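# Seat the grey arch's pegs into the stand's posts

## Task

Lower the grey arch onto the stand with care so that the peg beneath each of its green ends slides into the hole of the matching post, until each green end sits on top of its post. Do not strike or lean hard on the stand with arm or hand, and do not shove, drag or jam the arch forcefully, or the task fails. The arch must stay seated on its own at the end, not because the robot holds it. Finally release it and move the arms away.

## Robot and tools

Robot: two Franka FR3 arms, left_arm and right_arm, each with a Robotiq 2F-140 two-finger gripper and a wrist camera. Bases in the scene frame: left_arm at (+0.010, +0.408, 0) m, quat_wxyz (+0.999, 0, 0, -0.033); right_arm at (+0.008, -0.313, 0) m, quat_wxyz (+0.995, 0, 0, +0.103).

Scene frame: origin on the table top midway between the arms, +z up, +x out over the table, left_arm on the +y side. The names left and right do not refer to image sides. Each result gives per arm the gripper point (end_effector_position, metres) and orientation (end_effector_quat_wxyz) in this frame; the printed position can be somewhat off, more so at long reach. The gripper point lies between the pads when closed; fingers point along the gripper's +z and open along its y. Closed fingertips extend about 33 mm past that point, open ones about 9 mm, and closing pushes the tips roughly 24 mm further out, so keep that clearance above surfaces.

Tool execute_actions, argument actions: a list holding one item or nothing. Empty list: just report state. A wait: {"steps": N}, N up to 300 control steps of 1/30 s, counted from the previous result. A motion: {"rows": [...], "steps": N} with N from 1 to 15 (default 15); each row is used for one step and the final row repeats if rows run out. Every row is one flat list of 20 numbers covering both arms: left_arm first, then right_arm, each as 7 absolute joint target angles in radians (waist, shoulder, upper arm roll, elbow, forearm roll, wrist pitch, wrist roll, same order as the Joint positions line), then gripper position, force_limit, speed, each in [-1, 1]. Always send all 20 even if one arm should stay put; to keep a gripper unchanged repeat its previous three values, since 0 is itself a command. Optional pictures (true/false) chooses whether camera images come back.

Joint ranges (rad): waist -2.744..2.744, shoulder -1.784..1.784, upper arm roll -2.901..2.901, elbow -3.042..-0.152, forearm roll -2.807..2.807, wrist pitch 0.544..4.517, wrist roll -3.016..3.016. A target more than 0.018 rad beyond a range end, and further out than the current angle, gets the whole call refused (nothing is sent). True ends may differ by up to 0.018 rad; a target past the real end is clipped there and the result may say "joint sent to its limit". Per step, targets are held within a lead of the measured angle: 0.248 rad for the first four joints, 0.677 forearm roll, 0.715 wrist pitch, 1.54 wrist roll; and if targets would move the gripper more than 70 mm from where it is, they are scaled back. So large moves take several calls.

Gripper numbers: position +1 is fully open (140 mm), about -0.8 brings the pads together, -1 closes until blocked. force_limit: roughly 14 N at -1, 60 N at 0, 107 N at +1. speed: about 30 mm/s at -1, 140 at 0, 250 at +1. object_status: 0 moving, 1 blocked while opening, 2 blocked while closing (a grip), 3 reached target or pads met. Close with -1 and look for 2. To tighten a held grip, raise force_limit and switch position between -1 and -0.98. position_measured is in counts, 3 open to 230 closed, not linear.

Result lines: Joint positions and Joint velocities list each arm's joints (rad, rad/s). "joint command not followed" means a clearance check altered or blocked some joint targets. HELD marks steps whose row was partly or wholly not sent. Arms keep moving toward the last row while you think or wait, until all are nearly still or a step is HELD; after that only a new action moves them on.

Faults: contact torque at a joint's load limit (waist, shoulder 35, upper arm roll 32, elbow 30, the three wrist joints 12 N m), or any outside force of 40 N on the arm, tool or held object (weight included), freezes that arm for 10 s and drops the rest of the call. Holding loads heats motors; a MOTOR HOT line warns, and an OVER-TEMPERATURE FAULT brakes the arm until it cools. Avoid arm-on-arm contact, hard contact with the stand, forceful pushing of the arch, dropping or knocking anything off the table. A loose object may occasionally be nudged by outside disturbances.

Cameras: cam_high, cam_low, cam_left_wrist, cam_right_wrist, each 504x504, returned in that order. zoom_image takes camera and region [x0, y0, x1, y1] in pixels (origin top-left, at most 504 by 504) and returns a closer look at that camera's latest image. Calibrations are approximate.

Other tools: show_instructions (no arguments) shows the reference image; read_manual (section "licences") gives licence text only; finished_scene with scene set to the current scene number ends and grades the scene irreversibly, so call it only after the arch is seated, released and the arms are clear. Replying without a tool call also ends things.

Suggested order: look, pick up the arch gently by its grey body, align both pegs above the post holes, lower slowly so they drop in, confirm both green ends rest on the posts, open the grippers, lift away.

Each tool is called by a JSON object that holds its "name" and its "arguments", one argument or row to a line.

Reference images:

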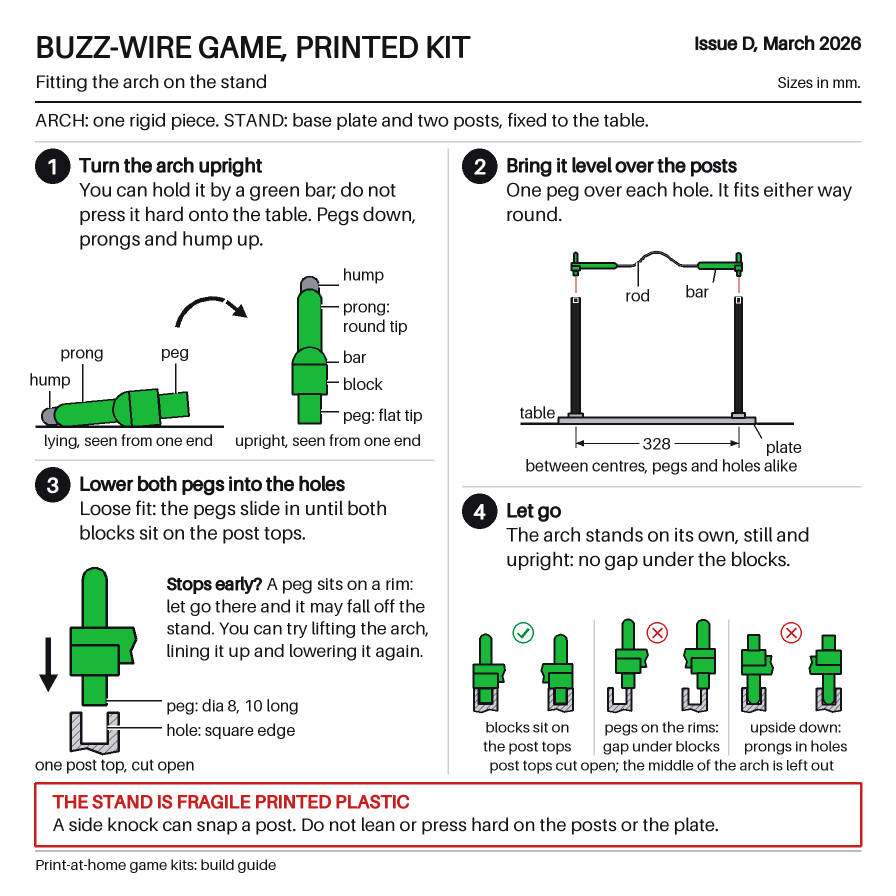

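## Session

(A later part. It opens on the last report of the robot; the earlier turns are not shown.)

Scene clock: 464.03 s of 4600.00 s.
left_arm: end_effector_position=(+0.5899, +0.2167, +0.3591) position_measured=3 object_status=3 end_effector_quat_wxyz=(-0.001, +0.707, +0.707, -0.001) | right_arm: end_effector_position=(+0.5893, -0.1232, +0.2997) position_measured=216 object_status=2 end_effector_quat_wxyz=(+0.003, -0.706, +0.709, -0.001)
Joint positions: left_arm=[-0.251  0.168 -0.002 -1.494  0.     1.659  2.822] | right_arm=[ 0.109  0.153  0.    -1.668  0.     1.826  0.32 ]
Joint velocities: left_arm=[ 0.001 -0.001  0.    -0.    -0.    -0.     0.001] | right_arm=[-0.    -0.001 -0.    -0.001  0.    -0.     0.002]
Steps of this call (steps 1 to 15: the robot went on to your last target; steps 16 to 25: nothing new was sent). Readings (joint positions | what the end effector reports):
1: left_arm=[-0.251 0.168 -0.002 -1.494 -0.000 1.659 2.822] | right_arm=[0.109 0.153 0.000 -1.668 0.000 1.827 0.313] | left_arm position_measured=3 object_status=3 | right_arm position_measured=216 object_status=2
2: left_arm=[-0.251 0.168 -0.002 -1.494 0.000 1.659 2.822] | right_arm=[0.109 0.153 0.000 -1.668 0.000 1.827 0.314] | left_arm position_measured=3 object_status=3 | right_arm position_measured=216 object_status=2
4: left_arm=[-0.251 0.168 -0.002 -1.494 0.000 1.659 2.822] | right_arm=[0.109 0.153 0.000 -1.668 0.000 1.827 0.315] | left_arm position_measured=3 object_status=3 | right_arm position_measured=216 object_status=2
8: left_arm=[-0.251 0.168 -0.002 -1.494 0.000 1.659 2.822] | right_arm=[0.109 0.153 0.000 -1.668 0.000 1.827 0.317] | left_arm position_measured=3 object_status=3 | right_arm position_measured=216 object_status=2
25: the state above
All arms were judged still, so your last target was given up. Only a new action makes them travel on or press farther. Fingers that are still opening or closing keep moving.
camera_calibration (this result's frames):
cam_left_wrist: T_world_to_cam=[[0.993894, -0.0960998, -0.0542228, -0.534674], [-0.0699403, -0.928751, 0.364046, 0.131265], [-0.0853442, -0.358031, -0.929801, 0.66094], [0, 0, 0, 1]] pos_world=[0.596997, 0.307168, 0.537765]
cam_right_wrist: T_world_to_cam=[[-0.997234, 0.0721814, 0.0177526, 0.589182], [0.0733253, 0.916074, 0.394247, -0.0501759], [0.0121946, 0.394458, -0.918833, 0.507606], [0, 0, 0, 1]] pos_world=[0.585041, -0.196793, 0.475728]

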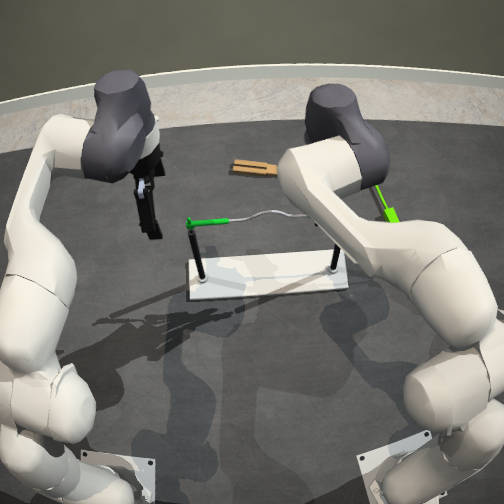

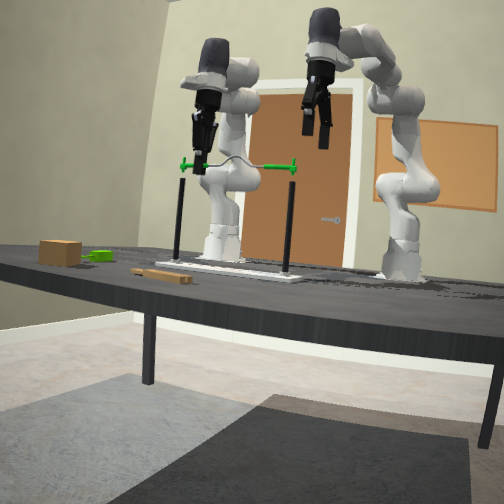

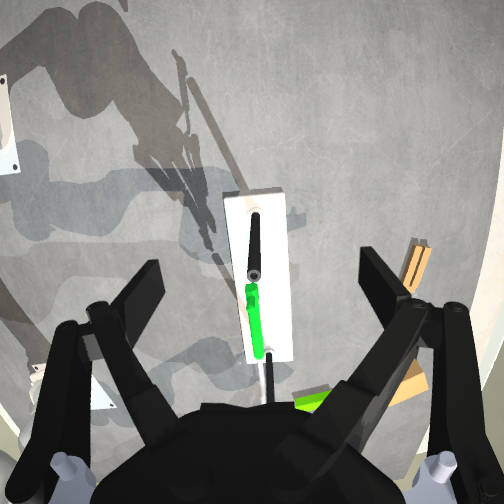

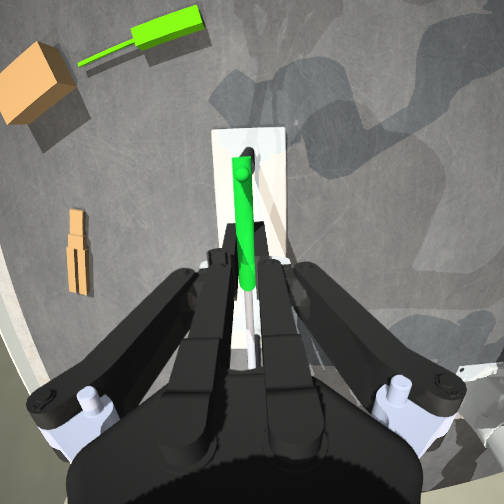

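{"name": "execute_actions", "arguments": {
  "actions": [
    {"rows":[[-0.25,0.168,0,-1.4927,0,1.657,2.826,1,0.2,-0.5,0.108,0.155,0,-1.666,0.004,1.818,0.314,-1,0,-1],[-0.25,0.168,0,-1.4927,0,1.657,2.826,1,0.2,-0.5,0.1072,0.158,0,-1.663,0.007,1.810,0.310,-1,0,-1],[-0.25,0.168,0,-1.4927,0,1.657,2.826,1,0.2,-0.5,0.1064,0.162,0,-1.659,0.010,1.803,0.306,-1,0,-1],[-0.25,0.168,0,-1.4927,0,1.657,2.826,1,0.2,-0.5,0.1056,0.166,0,-1.655,0.013,1.797,0.302,-1,0,-1],[-0.25,0.168,0,-1.4927,0,1.657,2.826,1,0.2,-0.5,0.1048,0.170,0,-1.650,0.016,1.792,0.302,-1,0,-1],[-0.25,0.168,0,-1.4927,0,1.657,2.826,1,0.2,-0.5,0.104,0.175,0,-1.645,0.019,1.787,0.302,-1,0,-1],[-0.25,0.168,0,-1.4927,0,1.657,2.826,1,0.2,-0.5,0.1032,0.180,0,-1.640,0.019,1.783,0.302,-1,0,-1],[-0.25,0.168,0,-1.4927,0,1.657,2.826,1,0.2,-0.5,0.1024,0.185,0,-1.635,0.019,1.779,0.302,-1,0,-1],[-0.25,0.168,0,-1.4927,0,1.657,2.826,1,0.2,-0.5,0.1016,0.190,0,-1.630,0.019,1.776,0.302,-1,0,-1],[-0.25,0.168,0,-1.4927,0,1.657,2.826,1,0.2,-0.5,0.1008,0.194,0,-1.625,0.019,1.774,0.302,-1,0,-1],[-0.25,0.168,0,-1.4927,0,1.657,2.826,1,0.2,-0.5,0.1,0.198,0,-1.621,0.019,1.774,0.302,-1,0,-1],[-0.25,0.168,0,-1.4927,0,1.657,2.826,1,0.2,-0.5,0.0992,0.202,0,-1.617,0.019,1.774,0.302,-1,0,-1],[-0.25,0.168,0,-1.4927,0,1.657,2.826,1,0.2,-0.5,0.0985,0.205,0,-1.614,0.019,1.774,0.302,-1,0,-1],[-0.25,0.168,0,-1.4927,0,1.657,2.826,1,0.2,-0.5,0.098,0.2075,0,-1.611,0.019,1.774,0.302,-1,0,-1],[-0.25,0.168,0,-1.4927,0,1.657,2.826,1,0.2,-0.5,0.0975,0.2095,0,-1.609,0.019,1.774,0.302,-1,0,-1]],"steps":15}
  ],
  "pictures": false
}}

{"name": "execute_actions", "arguments": {
  "actions": [
    {"steps":25}
  ]
}}

{"name": "zoom_image", "arguments": {
  "camera": "cam_low",
  "region": [160, 130, 320, 210]
}}

{"name": "zoom_image", "arguments": {
  "camera": "cam_right_wrist",
  "region": [200, 130, 290, 220]
}}

{"name": "zoom_image", "arguments": {
  "camera": "cam_left_wrist",
  "region": [220, 250, 280, 310]
}}

Scene clock: 503.33 s of 4600.00 s.
left_arm: end_effector_position=(+0.5900, +0.2167, +0.3591) position_measured=3 object_status=3 end_effector_quat_wxyz=(-0.001, +0.707, +0.707, -0.001) | right_arm: end_effector_position=(+0.5906, -0.1241, +0.2893) position_measured=216 object_status=2 end_effector_quat_wxyz=(-0.013, -0.705, +0.709, +0.015)
Joint positions: left_arm=[-0.251  0.168 -0.002 -1.494 -0.     1.659  2.822] | right_arm=[ 0.1    0.203  0.    -1.618  0.014  1.783  0.309]
Joint velocities: left_arm=[ 0.001  0.    -0.002  0.     0.     0.    -0.001] | right_arm=[-0.021  0.089  0.002  0.083  0.004 -0.035 -0.011]
Steps of this call (steps 1 to 90: nothing new was sent; then 35.80 s passed at rest; steps 91 to 105: all 15 steps of this action). Readings (joint positions | what the end effector reports):
91: left_arm=[-0.251 0.168 -0.002 -1.494 -0.000 1.659 2.822] | right_arm=[0.109 0.153 0.000 -1.667 0.000 1.826 0.320] | left_arm position_measured=3 object_status=3 | right_arm position_measured=216 object_status=2
92: left_arm=[-0.251 0.168 -0.002 -1.494 -0.000 1.659 2.822] | right_arm=[0.109 0.154 0.000 -1.667 0.001 1.824 0.320] | left_arm position_measured=3 object_status=3 | right_arm position_measured=216 object_status=2
94: left_arm=[-0.251 0.168 -0.002 -1.494 0.000 1.659 2.822] | right_arm=[0.109 0.157 0.000 -1.662 0.003 1.817 0.317] | left_arm position_measured=3 object_status=3 | right_arm position_measured=216 object_status=2
98: left_arm=[-0.251 0.168 -0.002 -1.494 -0.000 1.659 2.822] | right_arm=[0.106 0.173 0.000 -1.646 0.011 1.801 0.313] | left_arm position_measured=3 object_status=3 | right_arm position_measured=216 object_status=2
105: the state above

Scene clock: 504.17 s of 4600.00 s.
left_arm: end_effector_position=(+0.5900, +0.2167, +0.3591) position_measured=3 object_status=3 end_effector_quat_wxyz=(-0.001, +0.707, +0.707, -0.001) | right_arm: end_effector_position=(+0.5910, -0.1247, +0.2886) position_measured=216 object_status=2 end_effector_quat_wxyz=(-0.015, -0.706, +0.708, +0.016)
Joint positions: left_arm=[-0.251  0.168 -0.002 -1.493  0.     1.659  2.822] | right_arm=[ 0.099  0.208  0.    -1.611  0.015  1.778  0.306]
Joint velocities: left_arm=[ 0.001  0.001 -0.    -0.001 -0.001  0.     0.   ] | right_arm=[ 0.002  0.001 -0.    -0.    -0.001 -0.     0.   ]
Steps of this call (steps 1 to 15: the robot went on to your last target; steps 16 to 25: nothing new was sent). Readings (joint positions | what the end effector reports):
1: left_arm=[-0.251 0.168 -0.002 -1.494 0.000 1.659 2.822] | right_arm=[0.100 0.205 0.000 -1.616 0.014 1.782 0.309] | left_arm position_measured=3 object_status=3 | right_arm position_measured=216 object_status=2
2: left_arm=[-0.251 0.168 -0.002 -1.494 0.000 1.659 2.822] | right_arm=[0.099 0.207 0.000 -1.615 0.014 1.782 0.308] | left_arm position_measured=3 object_status=3 | right_arm position_measured=216 object_status=2
4: left_arm=[-0.251 0.168 -0.002 -1.494 0.000 1.659 2.822] | right_arm=[0.099 0.208 0.000 -1.613 0.014 1.780 0.308] | left_arm position_measured=3 object_status=3 | right_arm position_measured=216 object_status=2
8: left_arm=[-0.251 0.168 -0.002 -1.494 0.000 1.659 2.822] | right_arm=[0.099 0.208 0.000 -1.612 0.015 1.779 0.307] | left_arm position_measured=3 object_status=3 | right_arm position_measured=216 object_status=2
25: the state above
All arms were judged still, so your last target was given up. Only a new action makes them travel on or press farther. Fingers that are still opening or closing keep moving.
camera_calibration (this result's frames):
cam_left_wrist: T_world_to_cam=[[0.993898, -0.0960702, -0.0541933, -0.534705], [-0.0699233, -0.928753, 0.364045, 0.131272], [-0.085306, -0.358034, -0.929803, 0.660953], [0, 0, 0, 1]] pos_world=[0.597004, 0.307194, 0.53779]
cam_right_wrist: T_world_to_cam=[[-0.995193, 0.0712535, 0.0671878, 0.575588], [0.0918963, 0.916591, 0.389121, -0.053953], [-0.0338575, 0.393425, -0.918733, 0.525074], [0, 0, 0, 1]] pos_world=[0.595557, -0.198137, 0.464724]

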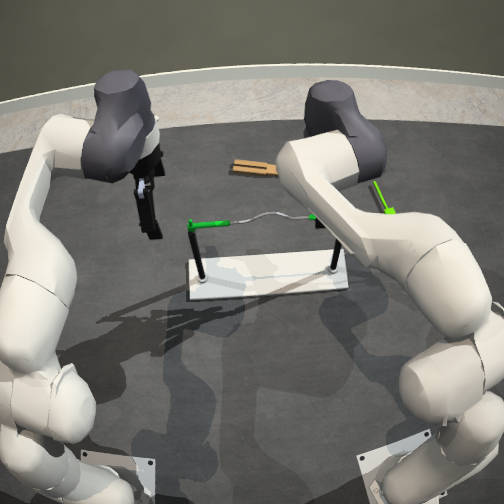

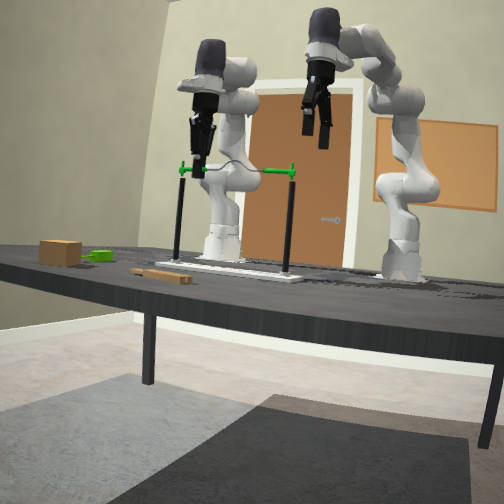

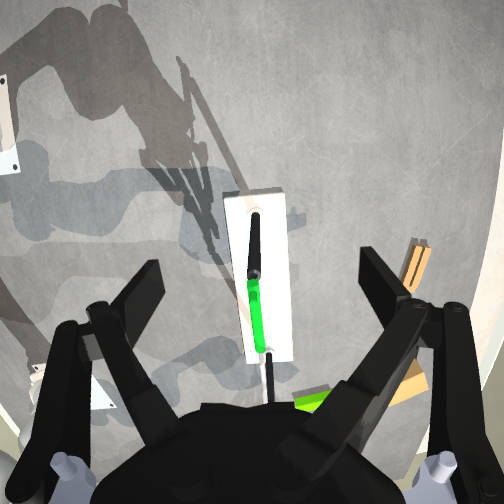

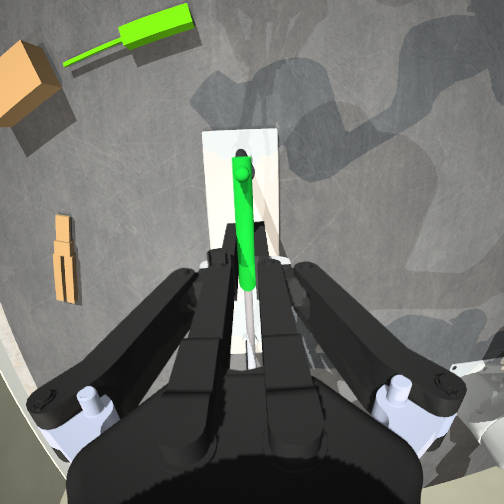

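Region (160, 130, 320, 210) of cam_low's 504x504 image, scaled by 3.150, with more detail than that image has.

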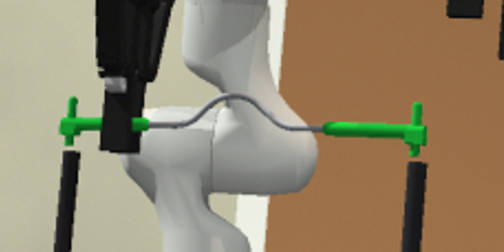

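Region (200, 130, 290, 220) of cam_right_wrist's 504x504 image, scaled by 5.600, with more detail than that image has.

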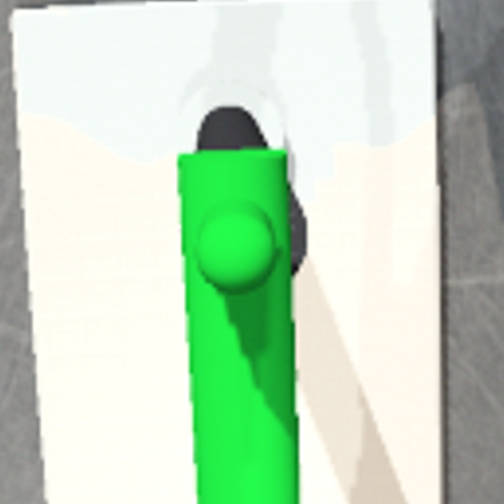

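Region (220, 250, 280, 310) of cam_left_wrist's 504x504 image, scaled by 8.400, with more detail than that image has.

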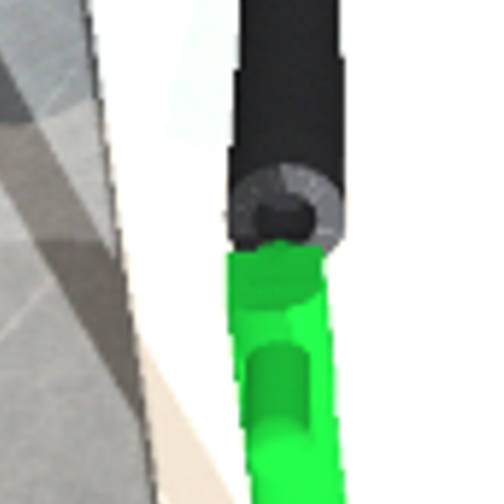

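{"name": "execute_actions", "arguments": {
  "actions": [
    {"rows":[[-0.25,0.168,0,-1.4927,0,1.657,2.826,1,0.2,-0.5,0.101,0.2095,0,-1.609,0.019,1.774,0.314,-1,0,-1],[-0.25,0.168,0,-1.4927,0,1.657,2.826,1,0.2,-0.5,0.1025,0.2095,0,-1.609,0.019,1.774,0.320,-1,0,-1],[-0.25,0.168,0,-1.4927,0,1.657,2.826,1,0.2,-0.5,0.104,0.2095,0,-1.609,0.019,1.774,0.320,-1,0,-1],[-0.25,0.168,0,-1.4927,0,1.657,2.826,1,0.2,-0.5,0.1055,0.2095,0,-1.609,0.019,1.774,0.320,-1,0,-1]],"steps":15}
  ],
  "pictures": false
}}

{"name": "execute_actions", "arguments": {
  "actions": [
    {"steps":20}
  ]
}}

{"name": "zoom_image", "arguments": {
  "camera": "cam_low",
  "region": [160, 150, 320, 200]
}}

{"name": "zoom_image", "arguments": {
  "camera": "cam_right_wrist",
  "region": [200, 130, 290, 220]
}}

{"name": "zoom_image", "arguments": {
  "camera": "cam_left_wrist",
  "region": [220, 250, 280, 310]
}}

Scene clock: 516.73 s of 4600.00 s.
left_arm: end_effector_position=(+0.5900, +0.2167, +0.3591) position_measured=3 object_status=3 end_effector_quat_wxyz=(-0.001, +0.707, +0.707, -0.001) | right_arm: end_effector_position=(+0.5900, -0.1218, +0.2887) position_measured=216 object_status=2 end_effector_quat_wxyz=(-0.015, -0.705, +0.709, +0.016)
Joint positions: left_arm=[-0.251  0.168 -0.002 -1.493 -0.     1.659  2.822] | right_arm=[ 0.104  0.208  0.    -1.611  0.015  1.777  0.314]
Joint velocities: left_arm=[-0.     0.     0.001  0.     0.001 -0.     0.001] | right_arm=[-0.    -0.001 -0.001 -0.     0.002 -0.001  0.008]
Steps of this call (steps 1 to 90: nothing new was sent; then 9.07 s passed at rest; steps 91 to 105: all 15 steps of this action). Readings (joint positions | what the end effector reports):
91: left_arm=[-0.251 0.168 -0.002 -1.493 -0.000 1.659 2.822] | right_arm=[0.099 0.208 0.000 -1.611 0.015 1.777 0.306] | left_arm position_measured=3 object_status=3 | right_arm position_measured=216 object_status=2
92: left_arm=[-0.251 0.168 -0.002 -1.493 -0.000 1.659 2.822] | right_arm=[0.099 0.208 0.000 -1.611 0.015 1.777 0.307] | left_arm position_measured=3 object_status=3 | right_arm position_measured=216 object_status=2
94: left_arm=[-0.251 0.168 -0.002 -1.493 -0.000 1.659 2.822] | right_arm=[0.101 0.208 0.000 -1.611 0.015 1.777 0.309] | left_arm position_measured=3 object_status=3 | right_arm position_measured=216 object_status=2
98: left_arm=[-0.251 0.168 -0.002 -1.493 -0.000 1.659 2.822] | right_arm=[0.104 0.208 0.000 -1.611 0.015 1.777 0.312] | left_arm position_measured=3 object_status=3 | right_arm position_measured=216 object_status=2
105: the state above

Scene clock: 517.40 s of 4600.00 s.
left_arm: end_effector_position=(+0.5900, +0.2167, +0.3591) position_measured=3 object_status=3 end_effector_quat_wxyz=(-0.001, +0.707, +0.707, -0.001) | right_arm: end_effector_position=(+0.5900, -0.1218, +0.2887) position_measured=216 object_status=2 end_effector_quat_wxyz=(-0.015, -0.704, +0.710, +0.016)
Joint positions: left_arm=[-0.251  0.168 -0.002 -1.493  0.     1.659  2.822] | right_arm=[ 0.104  0.208  0.    -1.611  0.015  1.777  0.316]
Joint velocities: left_arm=[-0.002  0.    -0.    -0.     0.001 -0.001 -0.   ] | right_arm=[ 0.001  0.001 -0.002  0.001 -0.    -0.002  0.002]
Steps of this call (steps 1 to 15: the robot went on to your last target; steps 16 to 20: nothing new was sent). Readings (joint positions | what the end effector reports):
1: left_arm=[-0.251 0.168 -0.002 -1.493 -0.000 1.659 2.822] | right_arm=[0.104 0.208 0.000 -1.611 0.015 1.777 0.314] | left_arm position_measured=3 object_status=3 | right_arm position_measured=216 object_status=2
2: left_arm=[-0.251 0.168 -0.002 -1.493 -0.000 1.659 2.822] | right_arm=[0.104 0.208 0.000 -1.611 0.015 1.777 0.315] | left_arm position_measured=3 object_status=3 | right_arm position_measured=216 object_status=2
4: left_arm=[-0.251 0.168 -0.002 -1.493 -0.000 1.659 2.822] | right_arm=[0.104 0.208 0.000 -1.611 0.015 1.777 0.315] | left_arm position_measured=3 object_status=3 | right_arm position_measured=216 object_status=2
8: left_arm=[-0.251 0.168 -0.002 -1.493 0.000 1.659 2.822] | right_arm=[0.104 0.208 0.000 -1.611 0.015 1.777 0.316] | left_arm position_measured=3 object_status=3 | right_arm position_measured=216 object_status=2
20: the state above
All arms were judged still, so your last target was given up. Only a new action makes them travel on or press farther. Fingers that are still opening or closing keep moving.
camera_calibration (this result's frames):
cam_left_wrist: T_world_to_cam=[[0.993899, -0.0960674, -0.0541898, -0.534708], [-0.069922, -0.928753, 0.364045, 0.131274], [-0.0853018, -0.358035, -0.929804, 0.660956], [0, 0, 0, 1]] pos_world=[0.597005, 0.307198, 0.537794]
cam_right_wrist: T_world_to_cam=[[-0.994783, 0.0767792, 0.067163, 0.574882], [0.0969642, 0.916208, 0.388795, -0.0595263], [-0.0316839, 0.393279, -0.918873, 0.522719], [0, 0, 0, 1]] pos_world=[0.594217, -0.195175, 0.464845]

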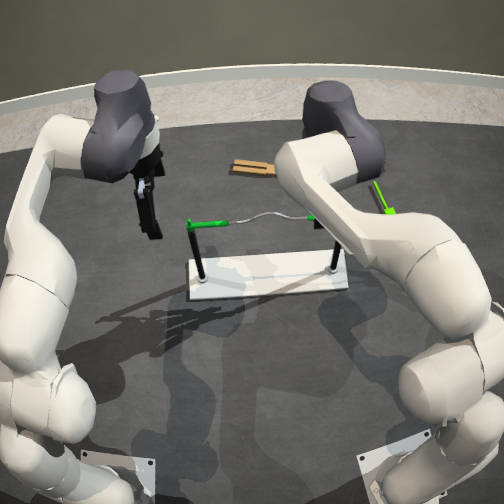

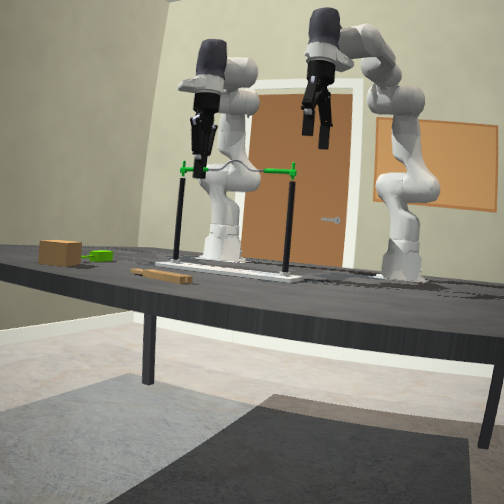

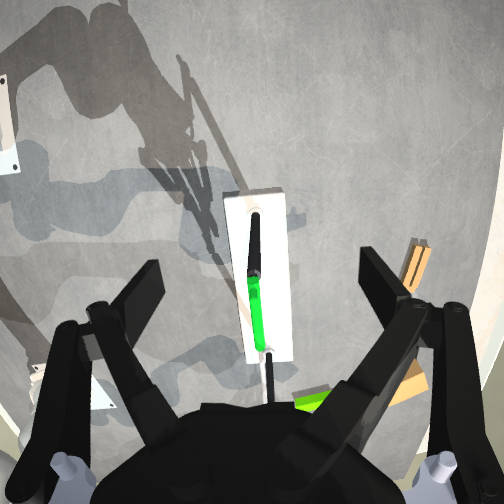

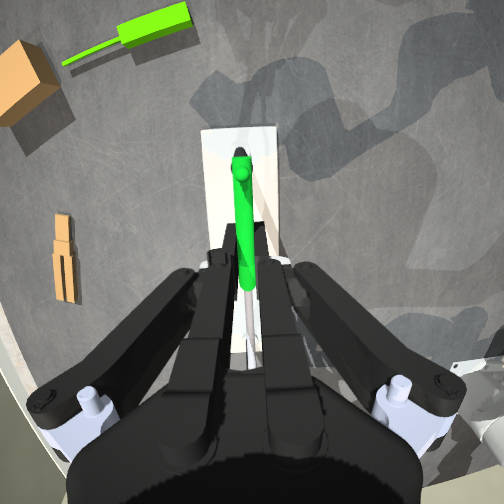

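Region (160, 150, 320, 200) of cam_low's 504x504 image, scaled by 3.150, with more detail than that image has; it fills the top 158 rows of this view, and the rest is white.

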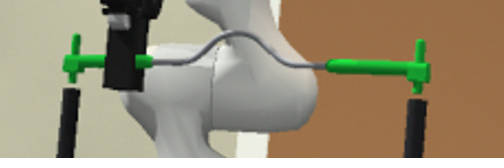

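Region (200, 130, 290, 220) of cam_right_wrist's 504x504 image, scaled by 5.600, with more detail than that image has.

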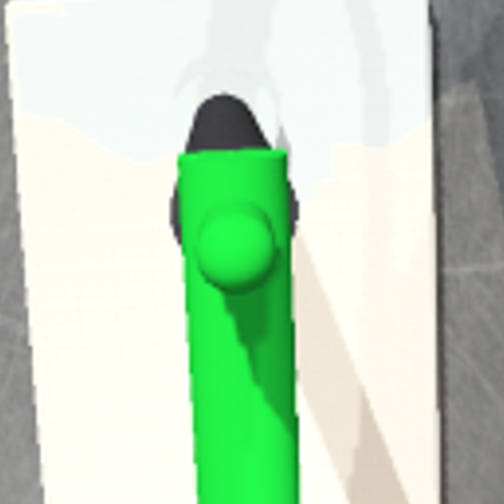

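Region (220, 250, 280, 310) of cam_left_wrist's 504x504 image, scaled by 8.400, with more detail than that image has.

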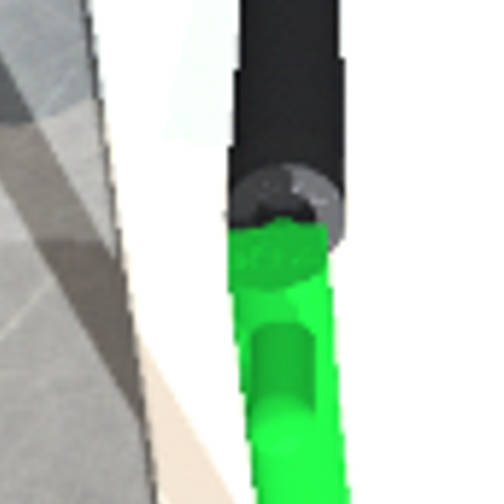

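{"name": "execute_actions", "arguments": {
  "actions": [
    {"rows":[[-0.25,0.168,0,-1.4927,0,1.657,2.826,1,0.2,-0.5,0.1055,0.2095,0,-1.609,0.019,1.774,0.3225,-1,0,-1]],"steps":15}
  ]
}}

{"name": "zoom_image", "arguments": {
  "camera": "cam_low",
  "region": [165, 155, 205, 195]
}}

{"name": "zoom_image", "arguments": {
  "camera": "cam_low",
  "region": [272, 155, 312, 195]
}}

{"name": "zoom_image", "arguments": {
  "camera": "cam_left_wrist",
  "region": [220, 250, 280, 310]
}}

Scene clock: 522.83 s of 4600.00 s.
left_arm: end_effector_position=(+0.5900, +0.2167, +0.3591) position_measured=3 object_status=3 end_effector_quat_wxyz=(-0.001, +0.707, +0.707, -0.001) | right_arm: end_effector_position=(+0.5900, -0.1217, +0.2887) position_measured=216 object_status=2 end_effector_quat_wxyz=(-0.015, -0.703, +0.711, +0.016)
Joint positions: left_arm=[-0.251  0.168 -0.002 -1.493  0.     1.659  2.822] | right_arm=[ 0.104  0.208  0.    -1.611  0.015  1.777  0.319]
Joint velocities: left_arm=[-0.     0.001 -0.     0.     0.001  0.     0.001] | right_arm=[-0.001  0.001 -0.001  0.001 -0.    -0.     0.001]
Steps of this call (steps 1 to 90: nothing new was sent; then 1.93 s passed at rest; steps 91 to 105: all 15 steps of this action). Readings (joint positions | what the end effector reports):
91: left_arm=[-0.251 0.168 -0.002 -1.493 -0.000 1.659 2.822] | right_arm=[0.104 0.208 0.000 -1.611 0.015 1.777 0.317] | left_arm position_measured=3 object_status=3 | right_arm position_measured=216 object_status=2
92: left_arm=[-0.251 0.168 -0.002 -1.493 0.000 1.659 2.822] | right_arm=[0.104 0.208 0.000 -1.611 0.015 1.777 0.317] | left_arm position_measured=3 object_status=3 | right_arm position_measured=216 object_status=2
94: left_arm=[-0.251 0.168 -0.002 -1.493 -0.000 1.659 2.822] | right_arm=[0.104 0.208 0.000 -1.611 0.015 1.777 0.317] | left_arm position_measured=3 object_status=3 | right_arm position_measured=216 object_status=2
98: left_arm=[-0.251 0.168 -0.002 -1.493 -0.000 1.659 2.822] | right_arm=[0.104 0.208 0.000 -1.611 0.015 1.777 0.318] | left_arm position_measured=3 object_status=3 | right_arm position_measured=216 object_status=2
105: the state above
camera_calibration (this result's frames):
cam_left_wrist: T_world_to_cam=[[0.993899, -0.0960684, -0.0541898, -0.534708], [-0.0699229, -0.928753, 0.364045, 0.131274], [-0.0853021, -0.358034, -0.929804, 0.660956], [0, 0, 0, 1]] pos_world=[0.597006, 0.307198, 0.537794]
cam_right_wrist: T_world_to_cam=[[-0.994612, 0.0789875, 0.067137, 0.57505], [0.0989856, 0.916018, 0.388733, -0.0607764], [-0.0307936, 0.393285, -0.918901, 0.52221], [0, 0, 0, 1]] pos_world=[0.594049, -0.195127, 0.464878]

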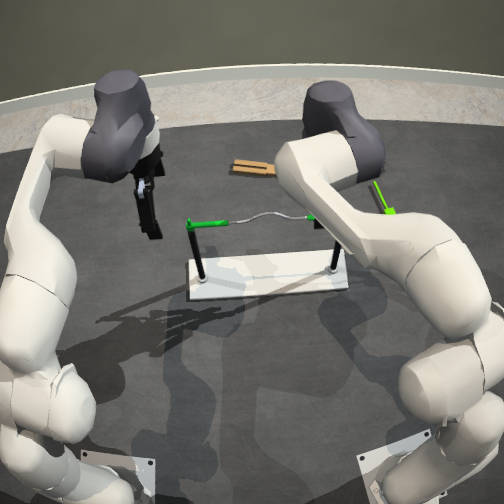

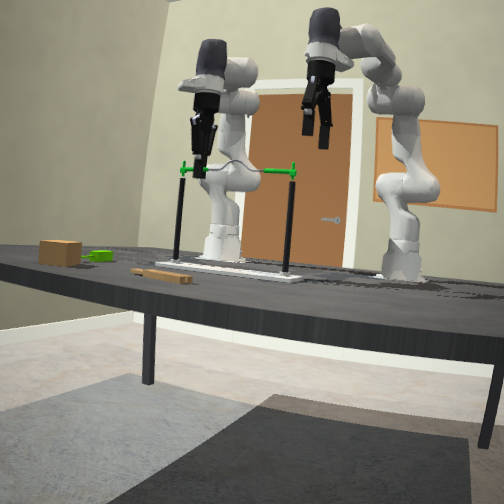

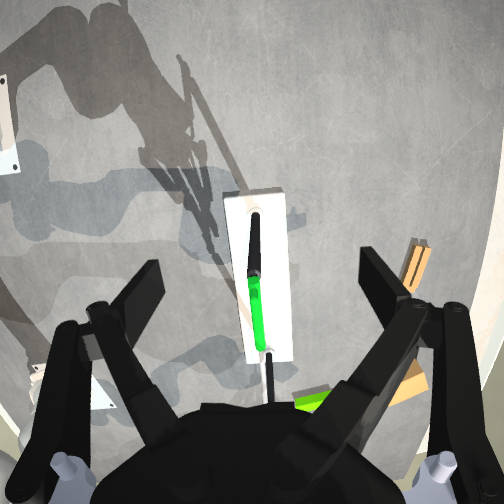

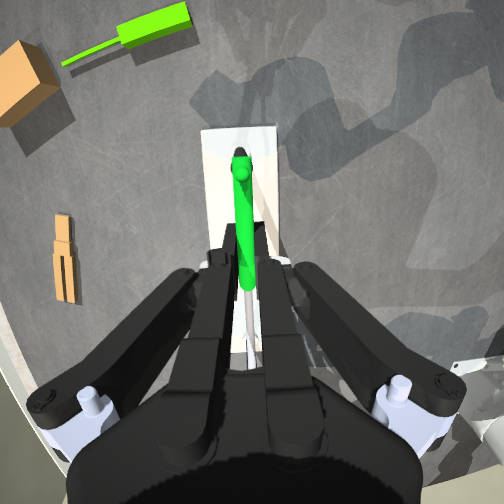

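Region (165, 155, 205, 195) of cam_low's 504x504 image, scaled by 12.600, with more detail than that image has.

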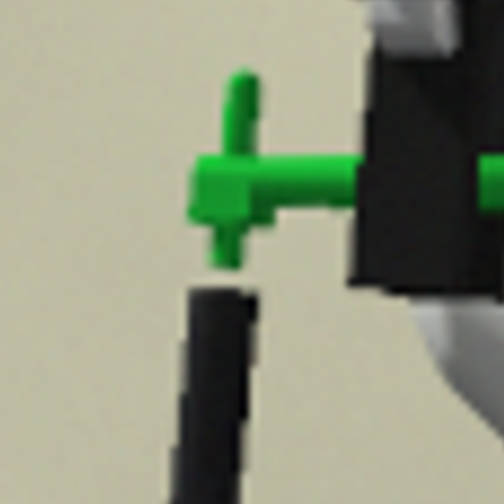

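Region (272, 155, 312, 195) of cam_low's 504x504 image, scaled by 12.600, with more detail than that image has.

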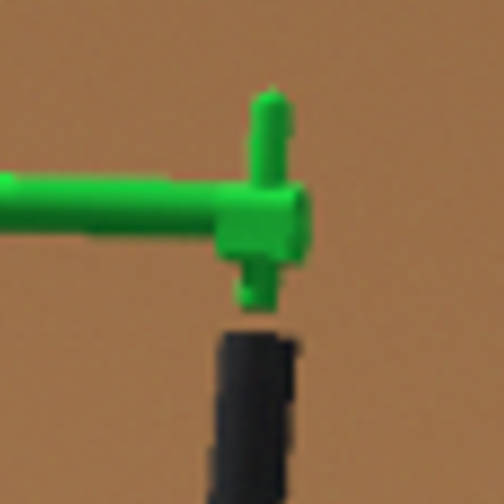

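Region (220, 250, 280, 310) of cam_left_wrist's 504x504 image, scaled by 8.400, with more detail than that image has.

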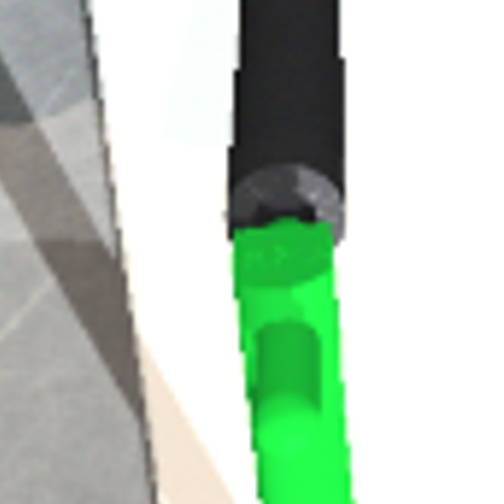

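{"name": "execute_actions", "arguments": {
  "actions": [
    {"rows":[[-0.25,0.168,0,-1.4927,0,1.657,2.826,1,0.2,-0.5,0.1055,0.2095,0,-1.612,0.019,1.783,0.3225,-1,0,-1],[-0.25,0.168,0,-1.4927,0,1.657,2.826,1,0.2,-0.5,0.1055,0.2095,0,-1.613,0.019,1.786,0.3225,-1,0,-1],[-0.25,0.168,0,-1.4927,0,1.657,2.826,1,0.2,-0.5,0.1055,0.2097,0,-1.614,0.019,1.7895,0.3225,-1,0,-1],[-0.25,0.168,0,-1.4927,0,1.657,2.826,1,0.2,-0.5,0.1055,0.2097,0,-1.615,0.019,1.7895,0.3225,-1,0,-1],[-0.25,0.168,0,-1.4927,0,1.657,2.826,1,0.2,-0.5,0.1055,0.2099,0,-1.616,0.019,1.7895,0.3225,-1,0,-1],[-0.25,0.168,0,-1.4927,0,1.657,2.826,1,0.2,-0.5,0.1055,0.2099,0,-1.617,0.019,1.7895,0.3225,-1,0,-1],[-0.25,0.168,0,-1.4927,0,1.657,2.826,1,0.2,-0.5,0.1055,0.2101,0,-1.618,0.019,1.7895,0.3225,-1,0,-1],[-0.25,0.168,0,-1.4927,0,1.657,2.826,1,0.2,-0.5,0.1055,0.2101,0,-1.619,0.019,1.7895,0.3225,-1,0,-1],[-0.25,0.168,0,-1.4927,0,1.657,2.826,1,0.2,-0.5,0.1055,0.2101,0,-1.62,0.019,1.7895,0.3225,-1,0,-1],[-0.25,0.168,0,-1.4927,0,1.657,2.826,1,0.2,-0.5,0.1055,0.2101,0,-1.6205,0.019,1.7895,0.3225,-1,0,-1]],"steps":15}
  ],
  "pictures": false
}}

{"name": "execute_actions", "arguments": {
  "actions": [
    {"steps":20}
  ]
}}

{"name": "zoom_image", "arguments": {
  "camera": "cam_low",
  "region": [165, 155, 205, 195]
}}

{"name": "zoom_image", "arguments": {
  "camera": "cam_low",
  "region": [272, 155, 312, 195]
}}

{"name": "zoom_image", "arguments": {
  "camera": "cam_left_wrist",
  "region": [220, 250, 280, 310]
}}

{"name": "zoom_image", "arguments": {
  "camera": "cam_right_wrist",
  "region": [200, 130, 290, 220]
}}

Scene clock: 540.60 s of 4600.00 s.
left_arm: end_effector_position=(+0.5900, +0.2167, +0.3591) position_measured=3 object_status=3 end_effector_quat_wxyz=(-0.001, +0.707, +0.707, -0.001) | right_arm: end_effector_position=(+0.5897, -0.1218, +0.2851) position_measured=216 object_status=2 end_effector_quat_wxyz=(-0.016, -0.703, +0.711, +0.016)
Joint positions: left_arm=[-0.251  0.168 -0.002 -1.493 -0.     1.659  2.822] | right_arm=[ 0.104  0.209  0.    -1.619  0.015  1.785  0.319]
Joint velocities: left_arm=[ 0.    -0.003 -0.002 -0.002 -0.001 -0.001 -0.   ] | right_arm=[ 0.001 -0.001 -0.002 -0.002 -0.     0.003 -0.001]
Steps of this call (steps 1 to 15: the robot went on to your last target; steps 16 to 90: nothing new was sent; then 14.27 s passed at rest; steps 91 to 105: all 15 steps of this action). Readings (joint positions | what the end effector reports):
91: left_arm=[-0.251 0.168 -0.002 -1.493 -0.000 1.659 2.822] | right_arm=[0.104 0.208 0.000 -1.611 0.015 1.777 0.319] | left_arm position_measured=3 object_status=3 | right_arm position_measured=216 object_status=2
92: left_arm=[-0.251 0.168 -0.002 -1.493 -0.000 1.659 2.822] | right_arm=[0.104 0.208 0.000 -1.611 0.015 1.778 0.319] | left_arm position_measured=3 object_status=3 | right_arm position_measured=216 object_status=2
94: left_arm=[-0.251 0.168 -0.002 -1.493 -0.000 1.659 2.822] | right_arm=[0.104 0.208 0.000 -1.612 0.015 1.781 0.319] | left_arm position_measured=3 object_status=3 | right_arm position_measured=216 object_status=2
98: left_arm=[-0.251 0.168 -0.002 -1.493 -0.000 1.659 2.822] | right_arm=[0.104 0.208 0.000 -1.615 0.015 1.783 0.319] | left_arm position_measured=3 object_status=3 | right_arm position_measured=216 object_status=2
105: the state above

Scene clock: 541.27 s of 4600.00 s.
left_arm: end_effector_position=(+0.5900, +0.2167, +0.3591) position_measured=3 object_status=3 end_effector_quat_wxyz=(-0.001, +0.707, +0.707, -0.001) | right_arm: end_effector_position=(+0.5898, -0.1218, +0.2851) position_measured=216 object_status=2 end_effector_quat_wxyz=(-0.016, -0.703, +0.711, +0.016)
Joint positions: left_arm=[-0.251  0.168 -0.002 -1.493 -0.     1.659  2.822] | right_arm=[ 0.104  0.209  0.    -1.619  0.015  1.786  0.319]
Joint velocities: left_arm=[-0.001  0.001  0.    -0.    -0.001 -0.    -0.002] | right_arm=[-0.001 -0.    -0.001 -0.     0.001  0.001  0.001]
Steps of this call (steps 1 to 15: the robot went on to your last target; steps 16 to 20: nothing new was sent). Readings (joint positions | what the end effector reports):
1: left_arm=[-0.251 0.168 -0.002 -1.493 0.000 1.659 2.822] | right_arm=[0.104 0.209 0.000 -1.619 0.015 1.785 0.319] | left_arm position_measured=3 object_status=3 | right_arm position_measured=216 object_status=2
2: left_arm=[-0.251 0.168 -0.002 -1.493 -0.000 1.659 2.822] | right_arm=[0.104 0.209 0.000 -1.619 0.015 1.785 0.319] | left_arm position_measured=3 object_status=3 | right_arm position_measured=216 object_status=2
4: left_arm=[-0.251 0.168 -0.002 -1.493 0.000 1.659 2.822] | right_arm=[0.104 0.209 0.000 -1.619 0.015 1.785 0.319] | left_arm position_measured=3 object_status=3 | right_arm position_measured=216 object_status=2
8: left_arm=[-0.251 0.168 -0.002 -1.493 0.000 1.659 2.822] | right_arm=[0.104 0.209 0.000 -1.619 0.015 1.785 0.319] | left_arm position_measured=3 object_status=3 | right_arm position_measured=216 object_status=2
20: the state above
All arms were judged still, so your last target was given up. Only a new action makes them travel on or press farther. Fingers that are still opening or closing keep moving.
camera_calibration (this result's frames):
cam_left_wrist: T_world_to_cam=[[0.993898, -0.0960705, -0.0541902, -0.534707], [-0.0699247, -0.928753, 0.364045, 0.131276], [-0.0853033, -0.358034, -0.929804, 0.660956], [0, 0, 0, 1]] pos_world=[0.597006, 0.307198, 0.537794]
cam_right_wrist: T_world_to_cam=[[-0.994523, 0.0796019, 0.067737, 0.574948], [0.0997787, 0.916048, 0.38846, -0.0597007], [-0.0311282, 0.393091, -0.918973, 0.519084], [0, 0, 0, 1]] pos_world=[0.593913, -0.195125, 0.46127]

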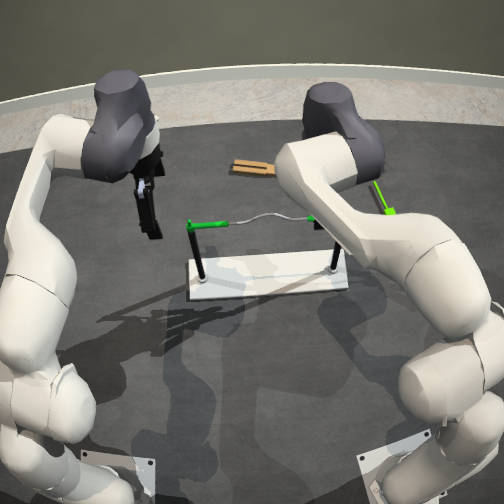

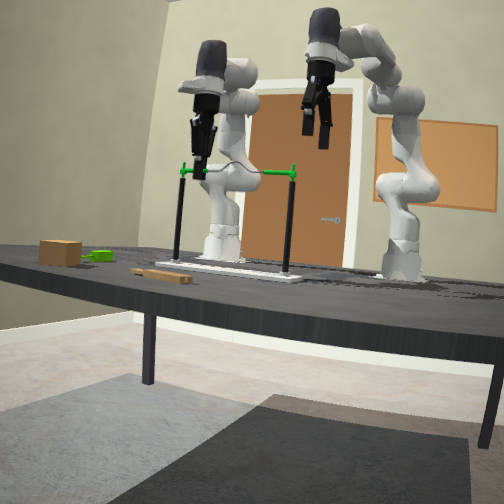

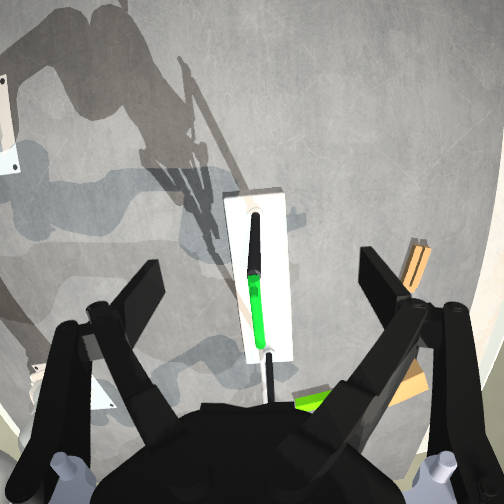

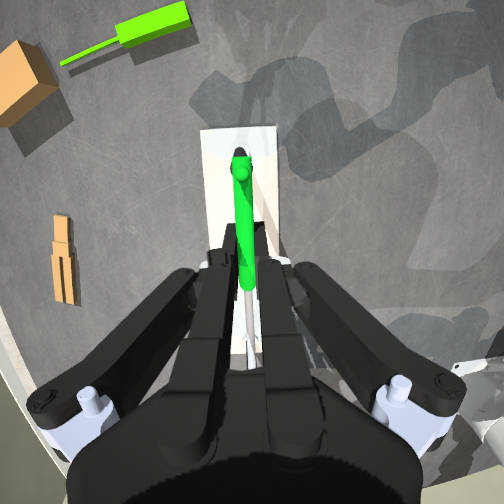

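Region (165, 155, 205, 195) of cam_low's 504x504 image, scaled by 12.600, with more detail than that image has.

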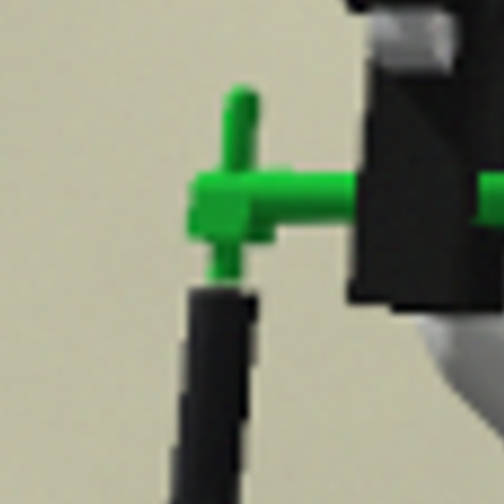

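Region (272, 155, 312, 195) of cam_low's 504x504 image, scaled by 12.600, with more detail than that image has.

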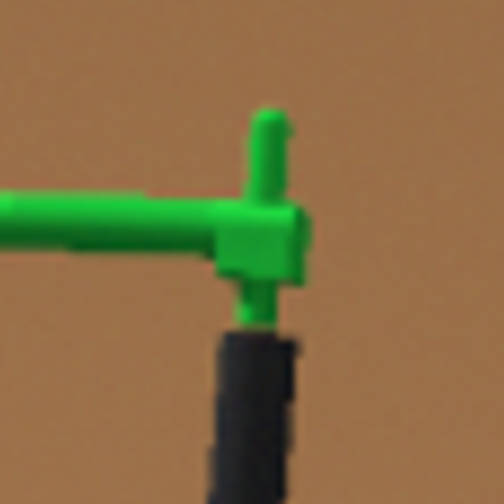

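Region (220, 250, 280, 310) of cam_left_wrist's 504x504 image, scaled by 8.400, with more detail than that image has.

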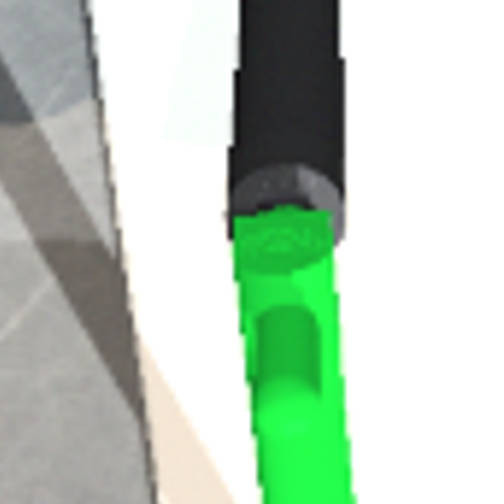

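Region (200, 130, 290, 220) of cam_right_wrist's 504x504 image, scaled by 5.600, with more detail than that image has.

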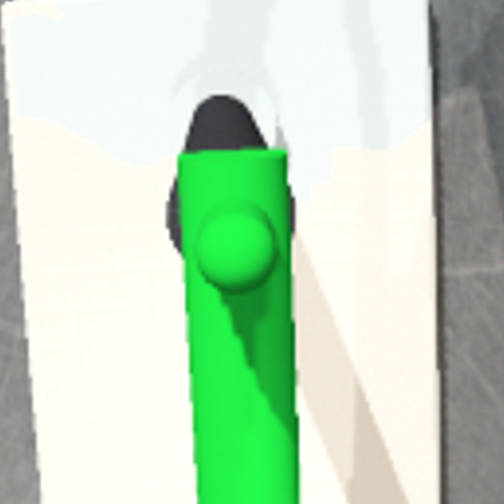

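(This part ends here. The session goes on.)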